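# Push the loaded heat sealer drawer shut until blue

## Task

Slide the heat sealer's loaded drawer all the way closed so that, at the end, the sealer's light shows blue, the seal sheet is still centred and aligned squarely on the plate, and the sealing frame still rests on the sheet. Nothing may count on the robot holding it there at the end; release everything and move the gripper away before finishing.

## Robot and tools

Robot: one arm with a two-finger gripper and a single camera, cam_wrist (896x504 pixels), mounted on the wrist. Scene frame: origin on the table surface under the arm's base, +z up, +x forward, +y to the left when facing along +x. The base itself may sit slightly tilted.

Sealer behaviour: once the drawer is fully home and stays there, the sealer locks it and runs a cycle on its own. Light colours: green = ready, amber = locked and cycling, blue = sealed, red = drawer not quite home or cycle failed. To retry, pull the drawer out until green, then push it fully home again. The sealer is loose on the table: at the end it must be within about a finger's width of its starting spot, upright and barely rotated, so push along the drawer's axis and gently. Occasionally a held part may be tugged or a loose item nudged. Knocking anything off the table ends the scene.

Joint order (used in every row and every per-joint list in results): waist, shoulder, elbow, wrist pitch, wrist yaw, wrist roll. Shoulder, elbow and wrist roll are sign-flipped relative to the URDF, both in what you send and in what you read back; the stated ranges use URDF signs, so for those three joints negate and swap the bounds (URDF 1.2 reads about -1.2). Stated URDF ranges in radians: waist -2.618 to 3.054, shoulder 0.000 to 3.142, elbow 0.000 to 3.142, wrist pitch -1.571 to 1.571, wrist yaw -1.571 to 1.571, wrist roll -2.094 to 2.094. True limits may differ by up to 0.036 rad either way.

A row is 7 plain numbers in [-1, 1]: six joint displacements (order above) then the gripper opening. Joint numbers are scaled: 1.0 equals 1.202 rad for the waist, 1.258 shoulder, 1.238 elbow, 2.073 wrist pitch, 2.022 for wrist yaw and also for wrist roll. They are offsets, not poses. The opening is absolute: +1 fully open (pad gap 0.094 m), -1 closed.

execute_actions(actions): a list of actions; each action is a list of up to 15 rows, one row per control step of 1/30 s; if fewer than 15 rows, the last row repeats to fill 15 steps. Every row's displacements are measured from the joint angles at the start of that action (not the previous row); for the first action of a call, that means the last angles reported in this scene. An action asking a joint to go more than 0.036 rad outward beyond its range is refused; if the first action fails this or any action is malformed, the whole call is rejected and nothing moves. Over-range requests that do go through are clipped to the real end, reported as "joint sent to its limit" (absence of that line does not prove room remains). An empty list just returns state and images.

move(target, speed, blocking): target is one 7-number row like above, but its displacements are counted from the "Joint positions" of the most recent result showing them. All joints follow paths that finish together, so the gripper traces a curve; duration 0.5 to 10 s (slowed if shorter, cut off at 10 s). speed is in rad/s for the joint with the longest travel, 0.01 to 2, default 0.5. Gripper value is applied at the start. Paths ignore obstacles; faster contact hits harder, and a target set further past the contact presses harder. The result adds a "move:" line: the ending (done, off_target, moving, held, fault), limits=held or limits=none, and the joint furthest from target. With blocking=false you get a result after 0.5 s; poll with wait(0), and before other moves or execute_actions, wait for the end or call stop.

wait(seconds): 0 to 10 s, holding the last command; returns early if a running move finishes. stop(): brakes the running move (needs room, more when fast); fingers continue. zoom_image(camera, region): camera "cam_wrist", region [x0, y0, x1, y1] in pixels from the top-left, at most 504x504. finished_scene(scene): ends the current scene by number, irreversibly, and reports success; it must be called after the goal holds on its own. Replying with no tool call ends everything.

Result lines: Joint positions (rad, then pad gap in m) and Joint velocities (rad/s, then m/s); Joint targets (what joints are currently driven toward, may drift on their own); grip_measured (opening on the command scale, possibly off by about 1 mm consistently); "joint command not followed" means the clearance check altered targets (mounts and posts count as arm); MOTOR HOT from 75 °C; OVER-TEMPERATURE FAULT at 90 °C (10 s halt) or 100 °C (arm goes limp and drops); FAULT lines can cut moves short.

Motion caps: per step each joint target stays within a lead of its measured angle (waist 0.202, shoulder 0.258, elbow 0.238, wrist pitch 0.573, wrist yaw and roll 0.522 rad), and targets are scaled back if they would put the gripper over 70 mm from where it is. Big steps thus need several actions; finish unfinished motion with a new command. The arm sags under zero displacements: in a reply's first call, command back to the desired angles, then zeros, adding more if a joint stays short. To grip, command an opening about 0.03 below grip_measured (less for a lighter hold); pad force is roughly 50 to 62 N, lower on thin parts. To press as hard as before in a new move, target from Joint positions to Joint targets.

Avoid: dropping things, fast impacts, hard shoves that slide or twist the sealer, leaving the gripper touching the drawer, and holding loads long enough to overheat. Time runs on while you compose replies.

Each tool is called as a command line: name --argument value for each argument, lists and objects as JSON in quotes; but a table of rows of numbers goes row by row, as --pt "numbers of a row", without its own name.

## Session

execute_actions --actions '[]'

Scene clock: 0.00 s.
grip_measured=+1.000
Joint names: [waist, shoulder, elbow, wrist pitch, wrist yaw, wrist roll]
Joint positions: [ 1.291 -1.938 -0.875 -0.291  0.557  1.059  0.094]
Joint velocities: [-0.002 -0.007  0.022 -0.037 -0.022 -0.007  0.   ]
Joint targets: [1.302 -1.934 -0.880 -0.294 0.547 1.058]

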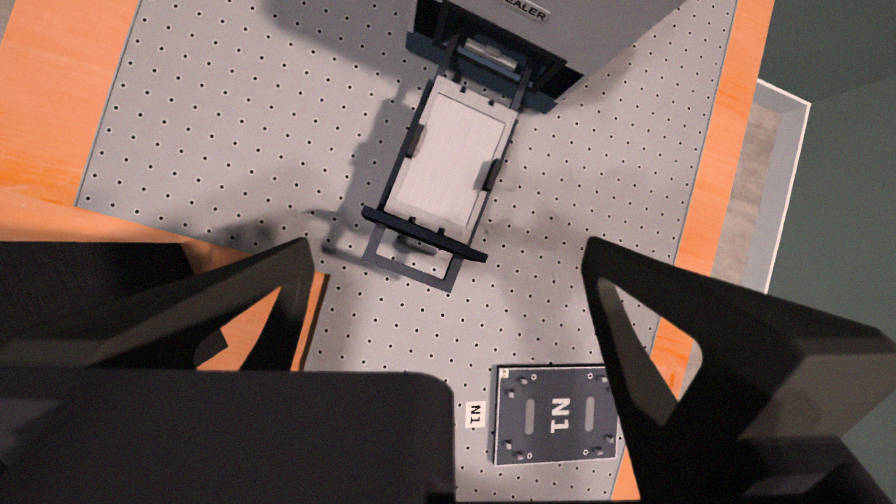

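zoom_image --camera "cam_wrist" --region '[300, 0, 620, 320]'

zoom_image --camera "cam_wrist" --region '[0, 0, 400, 400]'

Region (300, 0, 620, 320) of cam_wrist's 896x504 image, scaled by 1.575, with more detail than that image has.

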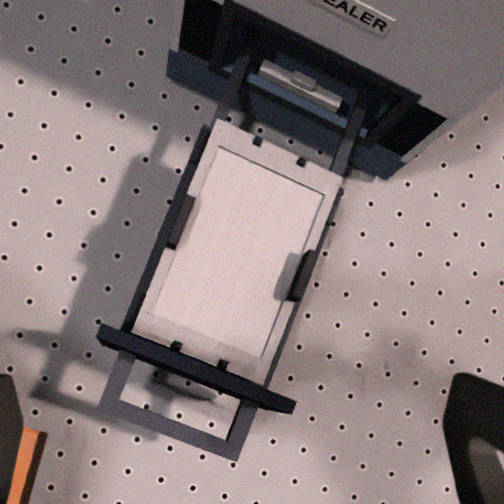

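Region (0, 0, 400, 400) of cam_wrist's 896x504 image, scaled by 1.260, with more detail than that image has.

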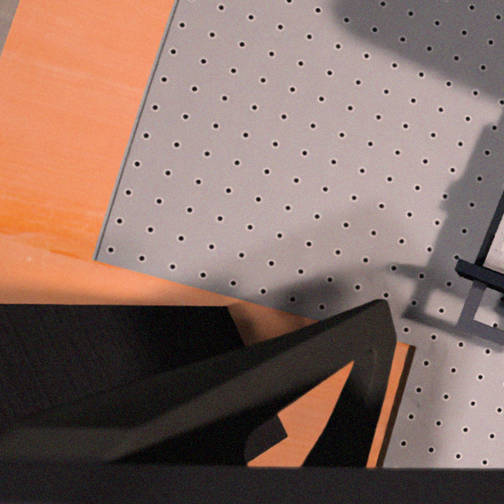

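move --target '[-0.25, 0.003, -0.004, 0, 0, 0, 1]' --speed 0.6

Scene clock: 45.87 s.
grip_measured=+1.000
Joint names: [waist, shoulder, elbow, wrist pitch, wrist yaw, wrist roll]
Joint positions: [ 0.981 -1.938 -0.875 -0.291  0.563  1.059  0.094]
Joint velocities: [-0.012  0.007  0.007  0.051  0.007  0.066  0.   ]
Joint targets: [0.990 -1.934 -0.880 -0.291 0.557 1.059]
move: done; limits=none; farthest joint: the waist, 0.010 radians from its target (0.300 radians at the start)

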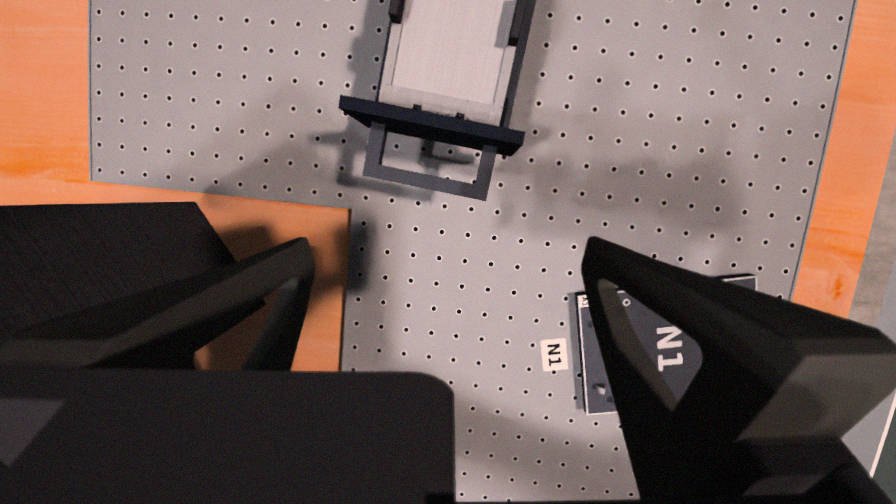

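zoom_image --camera "cam_wrist" --region '[500, 0, 896, 300]'

zoom_image --camera "cam_wrist" --region '[60, 0, 400, 250]'

zoom_image --camera "cam_wrist" --region '[310, 60, 650, 400]'

Region (500, 0, 896, 300) of cam_wrist's 896x504 image, scaled by 1.273, with more detail than that image has; it fills the top 382 rows of this view, and the rest is white.

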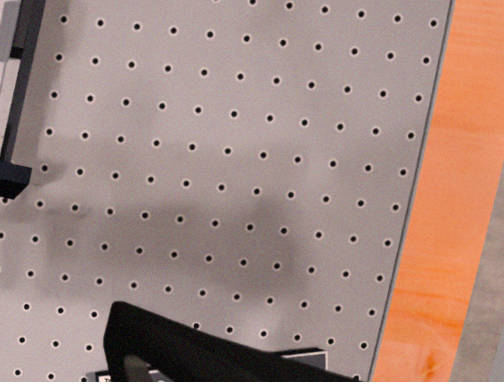

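Region (60, 0, 400, 250) of cam_wrist's 896x504 image, scaled by 1.482, with more detail than that image has; it fills the top 371 rows of this view, and the rest is white.

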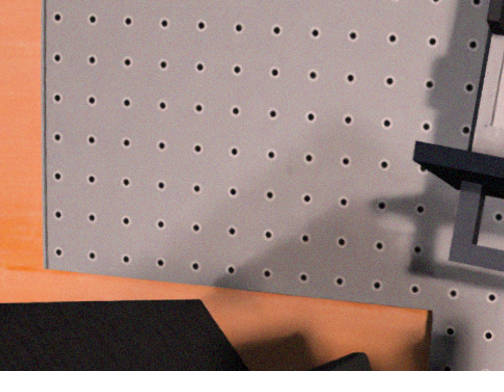

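Region (310, 60, 650, 400) of cam_wrist's 896x504 image, scaled by 1.482, with more detail than that image has.

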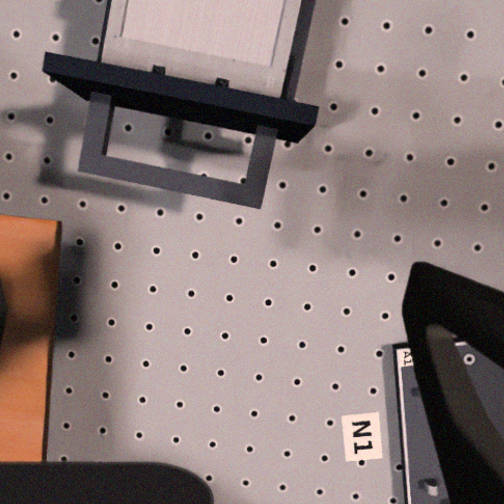

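move --target '[-0.354, -0.096, 0.373, 0.499, -0.32, 0.19, -1]' --speed 0.8

Scene clock: 137.87 s.
grip_measured=-0.992
Joint names: [waist, shoulder, elbow, wrist pitch, wrist yaw, wrist roll]
Joint positions: [ 0.557 -2.041 -0.431  0.737 -0.06   1.437  0.   ]
Joint velocities: [ 0.012  0.007  0.007 -0.007 -0.051  0.066  0.   ]
Joint targets: [0.555 -2.059 -0.413 0.743 -0.084 1.443]
move: off_target; limits=none; farthest joint: the wrist yaw, 0.024 radians from its target (0.647 radians at the start)

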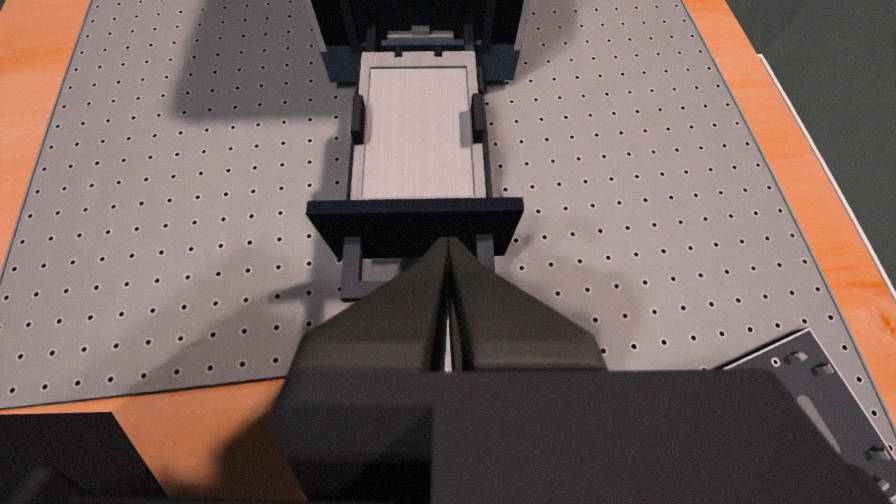

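zoom_image --camera "cam_wrist" --region '[280, 150, 620, 330]'

zoom_image --camera "cam_wrist" --region '[290, 0, 550, 220]'

Region (280, 150, 620, 330) of cam_wrist's 896x504 image, scaled by 1.482, with more detail than that image has; it fills the top 267 rows of this view, and the rest is white.

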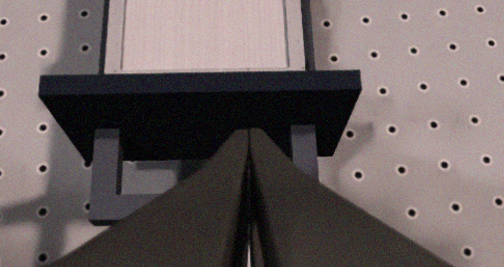

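Region (290, 0, 550, 220) of cam_wrist's 896x504 image, scaled by 1.938, with more detail than that image has; it fills the top 426 rows of this view, and the rest is white.

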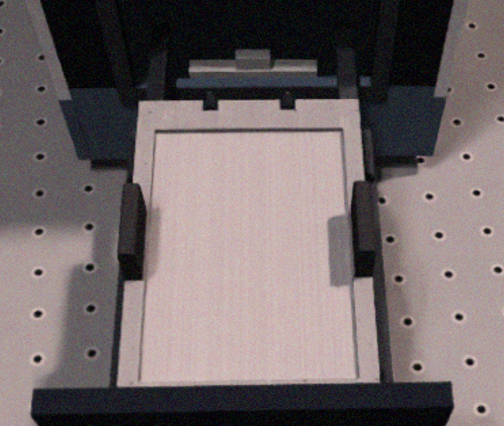

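move --target '[-0.112, -0.2727, -0.149, 0.053, -0.058, 0.055, -1]' --speed 0.4

Scene clock: 171.73 s.
grip_measured=-0.992
Joint names: [waist, shoulder, elbow, wrist pitch, wrist yaw, wrist roll]
Joint positions: [ 0.424 -2.367 -0.598  0.84  -0.152  1.542  0.   ]
Joint velocities: [-0.007  0.002  0.007  0.022  0.066  0.007 -0.001]
Joint targets: [0.423 -2.384 -0.615 0.846 -0.177 1.548]
move: off_target; limits=none; farthest joint: the wrist yaw, 0.025 radians from its target (0.117 radians at the start)

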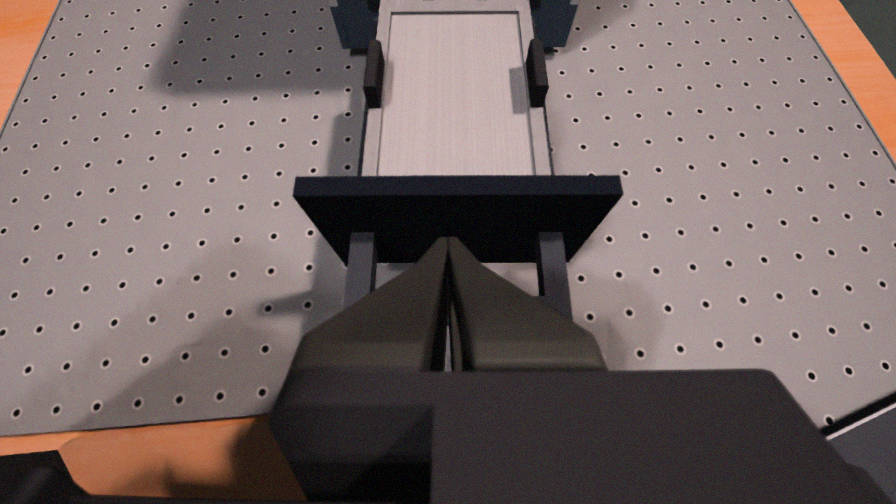

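move --target '[0.0166, -0.0523, -0.055, 0.005, -0.012, -0.002, -1]' --speed 0.12

Scene clock: 194.37 s.
grip_measured=-0.992
Joint names: [waist, shoulder, elbow, wrist pitch, wrist yaw, wrist roll]
Joint positions: [ 0.424 -2.412 -0.651  0.843 -0.152  1.542  0.   ]
Joint velocities: [ 0.007  0.002  0.002 -0.037 -0.037  0.022  0.001]
Joint targets: [0.444 -2.433 -0.667 0.850 -0.177 1.538]
move: off_target; limits=none; farthest joint: the wrist yaw, 0.024 radians from its target (0.023 radians at the start)

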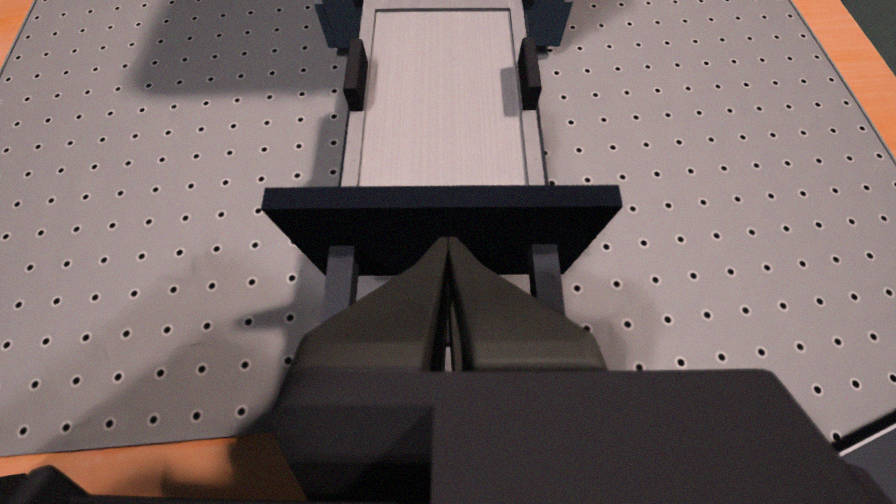

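move --target '[0.126, -0.128, -0.128, 0.006, 0.032, -0.051, -1]' --speed 0.1

Scene clock: 202.60 s.
grip_measured=-0.992
Joint names: [waist, shoulder, elbow, wrist pitch, wrist yaw, wrist roll]
Joint positions: [ 0.55  -2.551 -0.792  0.854 -0.07   1.445  0.   ]
Joint velocities: [ 0.002  0.002  0.007  0.037  0.095  0.037 -0.001]
Joint targets: [0.575 -2.574 -0.809 0.855 -0.088 1.439]
move: off_target; limits=none; farthest joint: the waist, 0.026 radians from its target (0.152 radians at the start)

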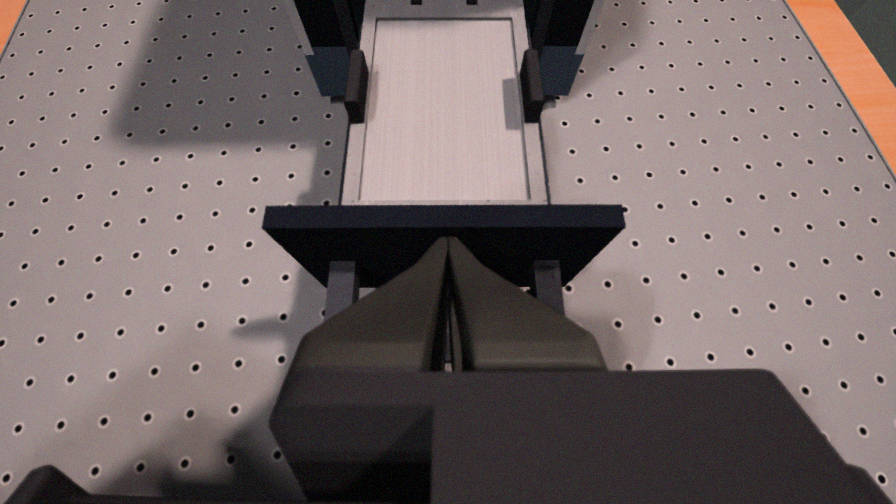

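move --target '[0.153, -0.234, -0.3255, -0.058, 0.034, -0.066, -1]' --speed 0.15

Scene clock: 217.27 s.
grip_measured=-0.992
Joint names: [waist, shoulder, elbow, wrist pitch, wrist yaw, wrist roll]
Joint positions: [ 0.706 -2.824 -1.177  0.748  0.013  1.318  0.   ]
Joint velocities: [ 0.012  0.017 -0.007 -0.007 -0.051  0.022  0.   ]
Joint targets: [0.734 -2.846 -1.195 0.734 -0.002 1.312]
move: off_target; limits=none; farthest joint: the waist, 0.028 radians from its target (0.184 radians at the start)

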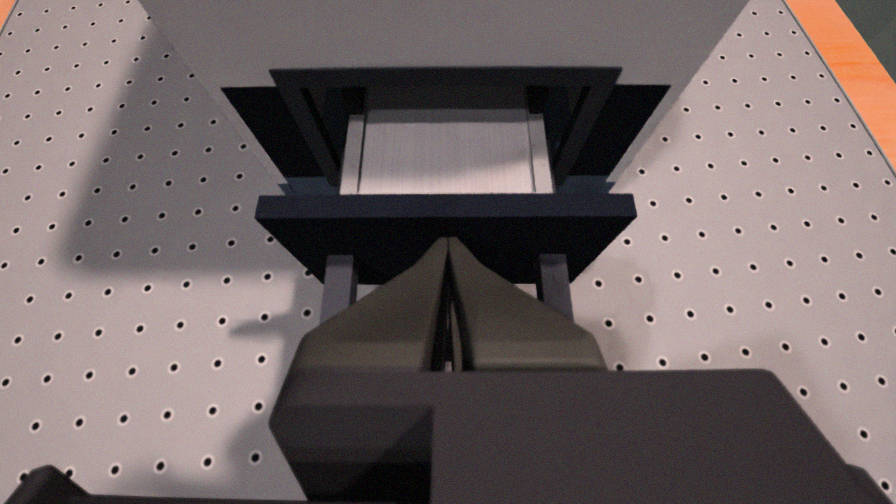

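move --target '[0.065, -0.089, -0.1405, -0.042, 0.009, -0.022, -1]' --speed 0.12

Scene clock: 226.03 s.
grip_measured=-0.992
Joint names: [waist, shoulder, elbow, wrist pitch, wrist yaw, wrist roll]
Joint positions: [ 0.755 -2.915 -1.332  0.68   0.051  1.279  0.   ]
Joint velocities: [ 0.017  0.012  0.027 -0.095  0.007  0.066  0.   ]
Joint targets: [0.784 -2.936 -1.352 0.661 0.031 1.273]
move: off_target; limits=none; farthest joint: the waist, 0.029 radians from its target (0.078 radians at the start)

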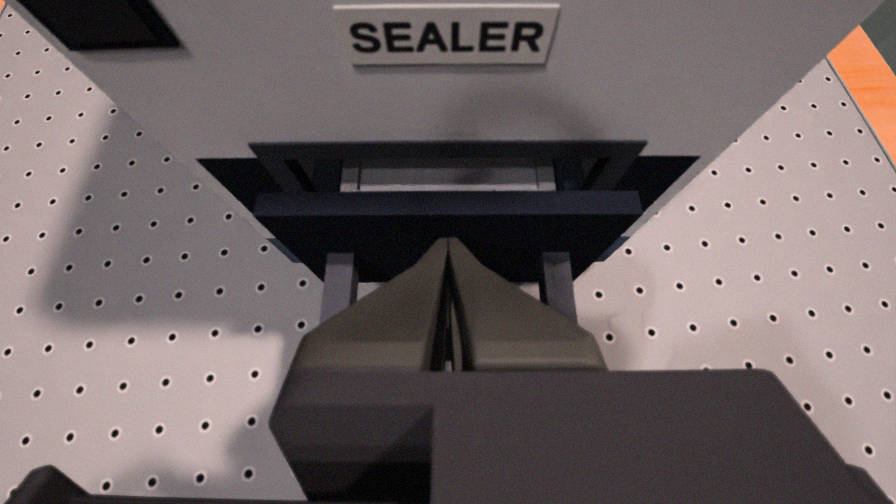

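move --target '[0.036, -0.04, -0.058, -0.02, -0.005, -0.008, -1]' --speed 0.07

Scene clock: 231.67 s.
grip_measured=-0.992
Joint names: [waist, shoulder, elbow, wrist pitch, wrist yaw, wrist roll]
Joint positions: [ 0.767 -2.946 -1.385  0.655  0.061  1.268  0.   ]
Joint velocities: [-0.022 -0.002  0.007 -0.007  0.095  0.022 -0.001]
Joint targets: [0.798 -2.966 -1.404 0.639 0.041 1.263]
move: off_target; limits=none; farthest joint: the waist, 0.031 radians from its target (0.044 radians at the start)

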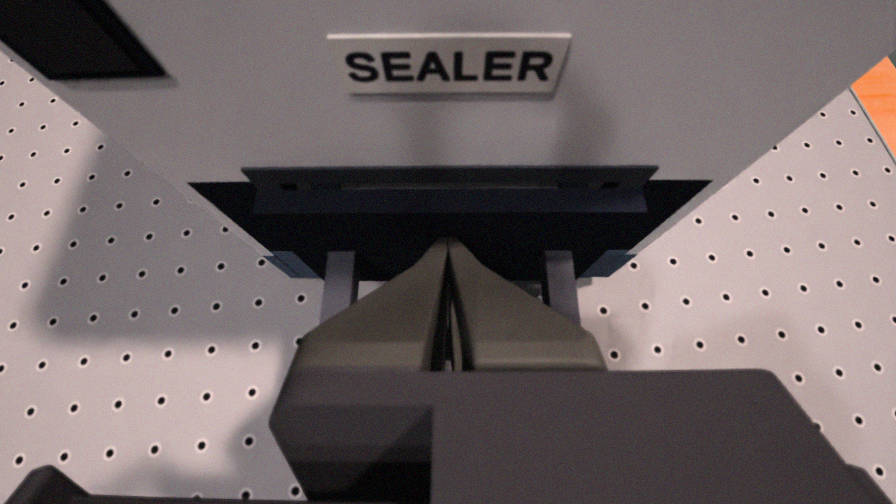

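execute_actions --actions '[[[0.0263,-0.0167,-0.0163,-0.008,-0.01,-0.003,-1],[0.0267,-0.0173,-0.0175,-0.0085,-0.01,-0.003,-1],[0.027,-0.018,-0.019,-0.009,-0.01,-0.003,-1],[0.0273,-0.0187,-0.02,-0.009,-0.01,-0.003,-1],[0.0277,-0.0193,-0.0213,-0.0095,-0.01,-0.003,-1],[0.028,-0.02,-0.0226,-0.01,-0.0095,-0.004,-1],[0.0283,-0.0207,-0.024,-0.01,-0.0095,-0.004,-1],[0.0287,-0.0213,-0.025,-0.0105,-0.009,-0.004,-1],[0.029,-0.022,-0.0264,-0.011,-0.009,-0.004,-1],[0.0293,-0.0227,-0.0277,-0.011,-0.009,-0.004,-1],[0.0297,-0.0233,-0.029,-0.0115,-0.009,-0.005,-1],[0.03,-0.024,-0.030,-0.012,-0.009,-0.005,-1],[0.0303,-0.0247,-0.0315,-0.012,-0.009,-0.005,-1],[0.0307,-0.0253,-0.033,-0.0125,-0.009,-0.005,-1],[0.031,-0.026,-0.034,-0.013,-0.009,-0.005,-1]]]'

wait --seconds 0.5

Scene clock: 240.90 s.
grip_measured=-0.992
Joint names: [waist, shoulder, elbow, wrist pitch, wrist yaw, wrist roll]
Joint positions: [ 0.772 -2.956 -1.404  0.646  0.063  1.264  0.   ]
Joint velocities: [ 0.002 -0.007 -0.051  0.007 -0.037 -0.037  0.001]
Joint targets: [0.804 -2.978 -1.427 0.628 0.043 1.258]

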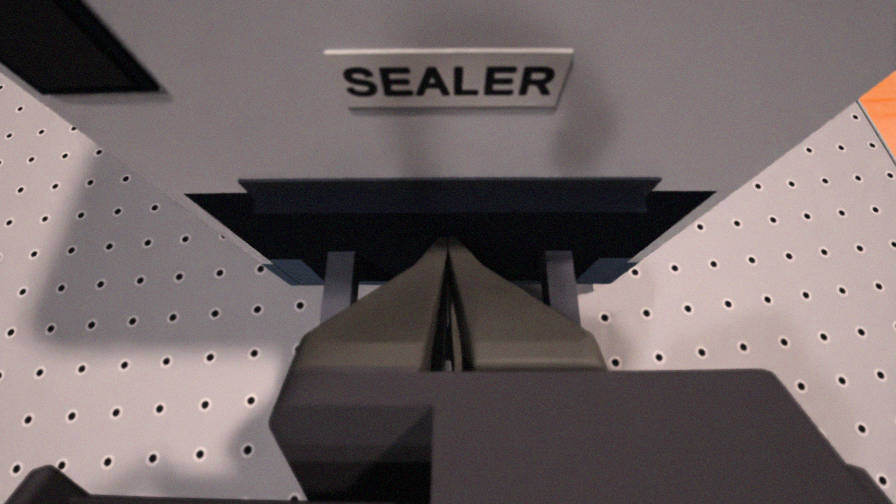

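Scene clock: 241.40 s.
grip_measured=-0.992
Joint names: [waist, shoulder, elbow, wrist pitch, wrist yaw, wrist roll]
Joint positions: [ 0.772 -2.958 -1.407  0.645  0.063  1.264  0.   ]
Joint velocities: [ 0.007 -0.002  0.012  0.022  0.007  0.051 -0.001]
Joint targets: [0.804 -2.978 -1.427 0.628 0.043 1.258]
wait: 0.50 s; at rest by 0.20 s

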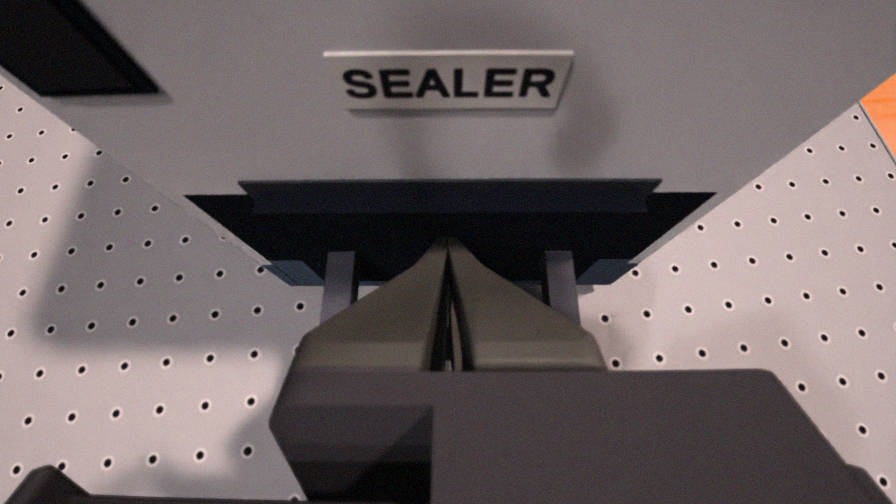

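execute_actions --actions '[[[0.027,-0.0167,-0.017,-0.0085,-0.01,-0.003,-1],[0.0273,-0.0173,-0.018,-0.0087,-0.01,-0.003,-1],[0.0277,-0.018,-0.019,-0.009,-0.01,-0.003,-1],[0.028,-0.0187,-0.0203,-0.0093,-0.01,-0.003,-1],[0.0283,-0.0193,-0.0216,-0.0096,-0.01,-0.003,-1],[0.0287,-0.02,-0.023,-0.01,-0.01,-0.004,-1],[0.029,-0.0207,-0.024,-0.0103,-0.01,-0.004,-1],[0.0293,-0.0213,-0.0253,-0.0106,-0.01,-0.004,-1],[0.0297,-0.022,-0.0266,-0.011,-0.01,-0.004,-1],[0.030,-0.0227,-0.028,-0.0113,-0.01,-0.004,-1],[0.0303,-0.0233,-0.029,-0.0116,-0.01,-0.004,-1],[0.0307,-0.024,-0.0303,-0.012,-0.01,-0.004,-1],[0.031,-0.0245,-0.0315,-0.012,-0.01,-0.004,-1]]]'

wait --seconds 0.5

Scene clock: 247.67 s.
grip_measured=-0.992
Joint names: [waist, shoulder, elbow, wrist pitch, wrist yaw, wrist roll]
Joint positions: [ 0.775 -2.96  -1.415  0.635  0.068  1.261  0.   ]
Joint velocities: [-0.007  0.007  0.027  0.022  0.066  0.066 -0.   ]
Joint targets: [0.809 -2.988 -1.446 0.620 0.043 1.255]

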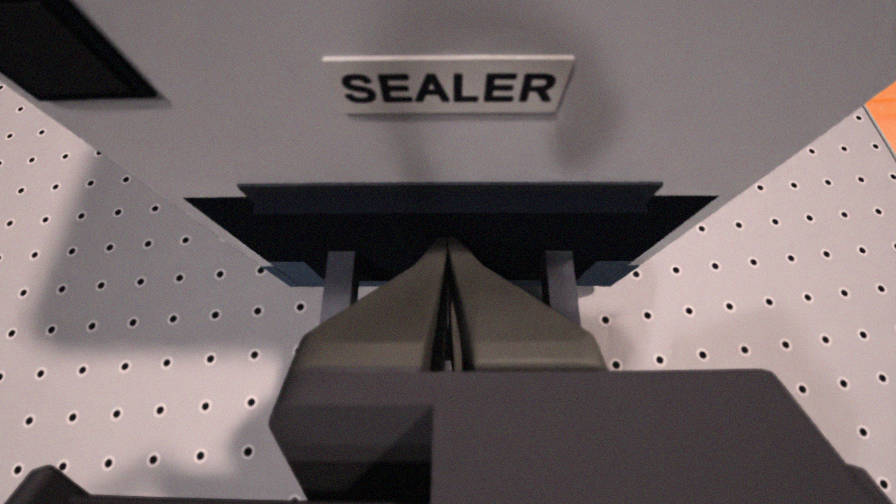

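Scene clock: 248.17 s.
grip_measured=-0.992
Joint names: [waist, shoulder, elbow, wrist pitch, wrist yaw, wrist roll]
Joint positions: [ 0.776 -2.96  -1.415  0.635  0.069  1.26   0.   ]
Joint velocities: [ 0.002  0.007  0.007 -0.007 -0.066  0.007 -0.001]
Joint targets: [0.809 -2.988 -1.446 0.620 0.042 1.255]
wait: 0.50 s; at rest by 0.17 s

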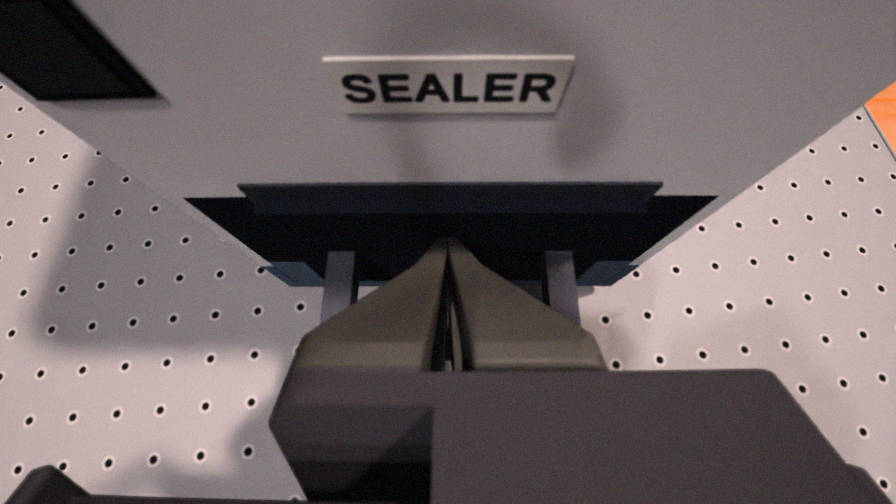

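zoom_image --camera "cam_wrist" --region '[560, 160, 740, 300]'

Region (560, 160, 740, 300) of cam_wrist's 896x504 image, scaled by 2.800, with more detail than that image has.

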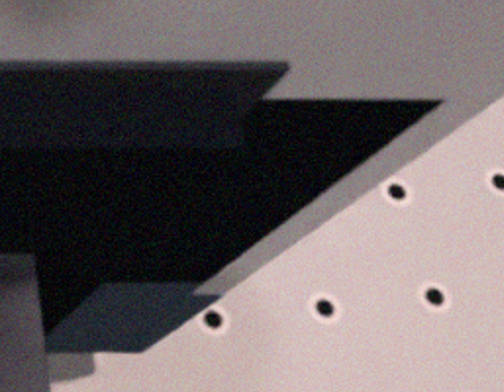

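move --target '[0.05, 0.425, 0.54, 0.064, -0.222, 0, -1]' --speed 0.5

Scene clock: 258.27 s.
grip_measured=-0.992
Joint names: [waist, shoulder, elbow, wrist pitch, wrist yaw, wrist roll]
Joint positions: [ 0.814 -2.443 -0.764  0.761 -0.356  1.26   0.   ]
Joint velocities: [ 0.002 -0.002  0.012 -0.037 -0.051 -0.022 -0.   ]
Joint targets: [0.836 -2.425 -0.746 0.767 -0.380 1.260]
move: off_target; limits=none; farthest joint: the wrist yaw, 0.024 radians from its target (0.449 radians at the start)

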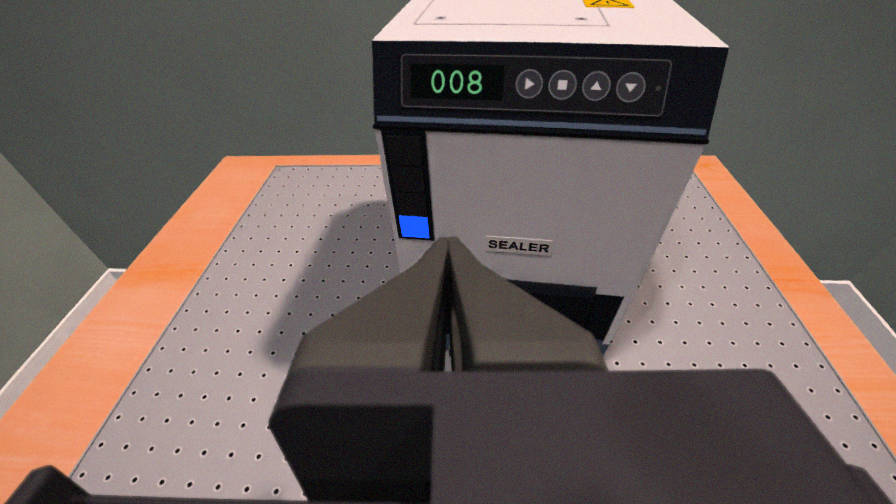

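move --target '[0.02, 0.25, 0.22, 0, 0, 0, -1]' --speed 0.6

Scene clock: 261.90 s.
grip_measured=-0.992
Joint names: [waist, shoulder, elbow, wrist pitch, wrist yaw, wrist roll]
Joint positions: [ 0.814 -2.146 -0.509  0.761 -0.351  1.26   0.   ]
Joint velocities: [ 0.002  0.007  0.012  0.051  0.022  0.022 -0.   ]
Joint targets: [0.838 -2.128 -0.492 0.761 -0.356 1.260]
move: off_target; limits=none; farthest joint: the waist, 0.024 radians from its target (0.024 radians at the start)

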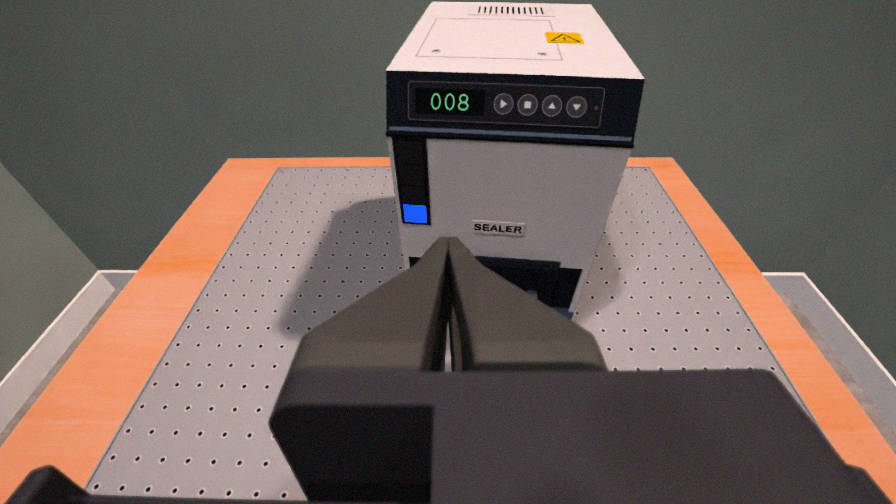

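finished_scene --scene 1

The scene is finished: the task was done.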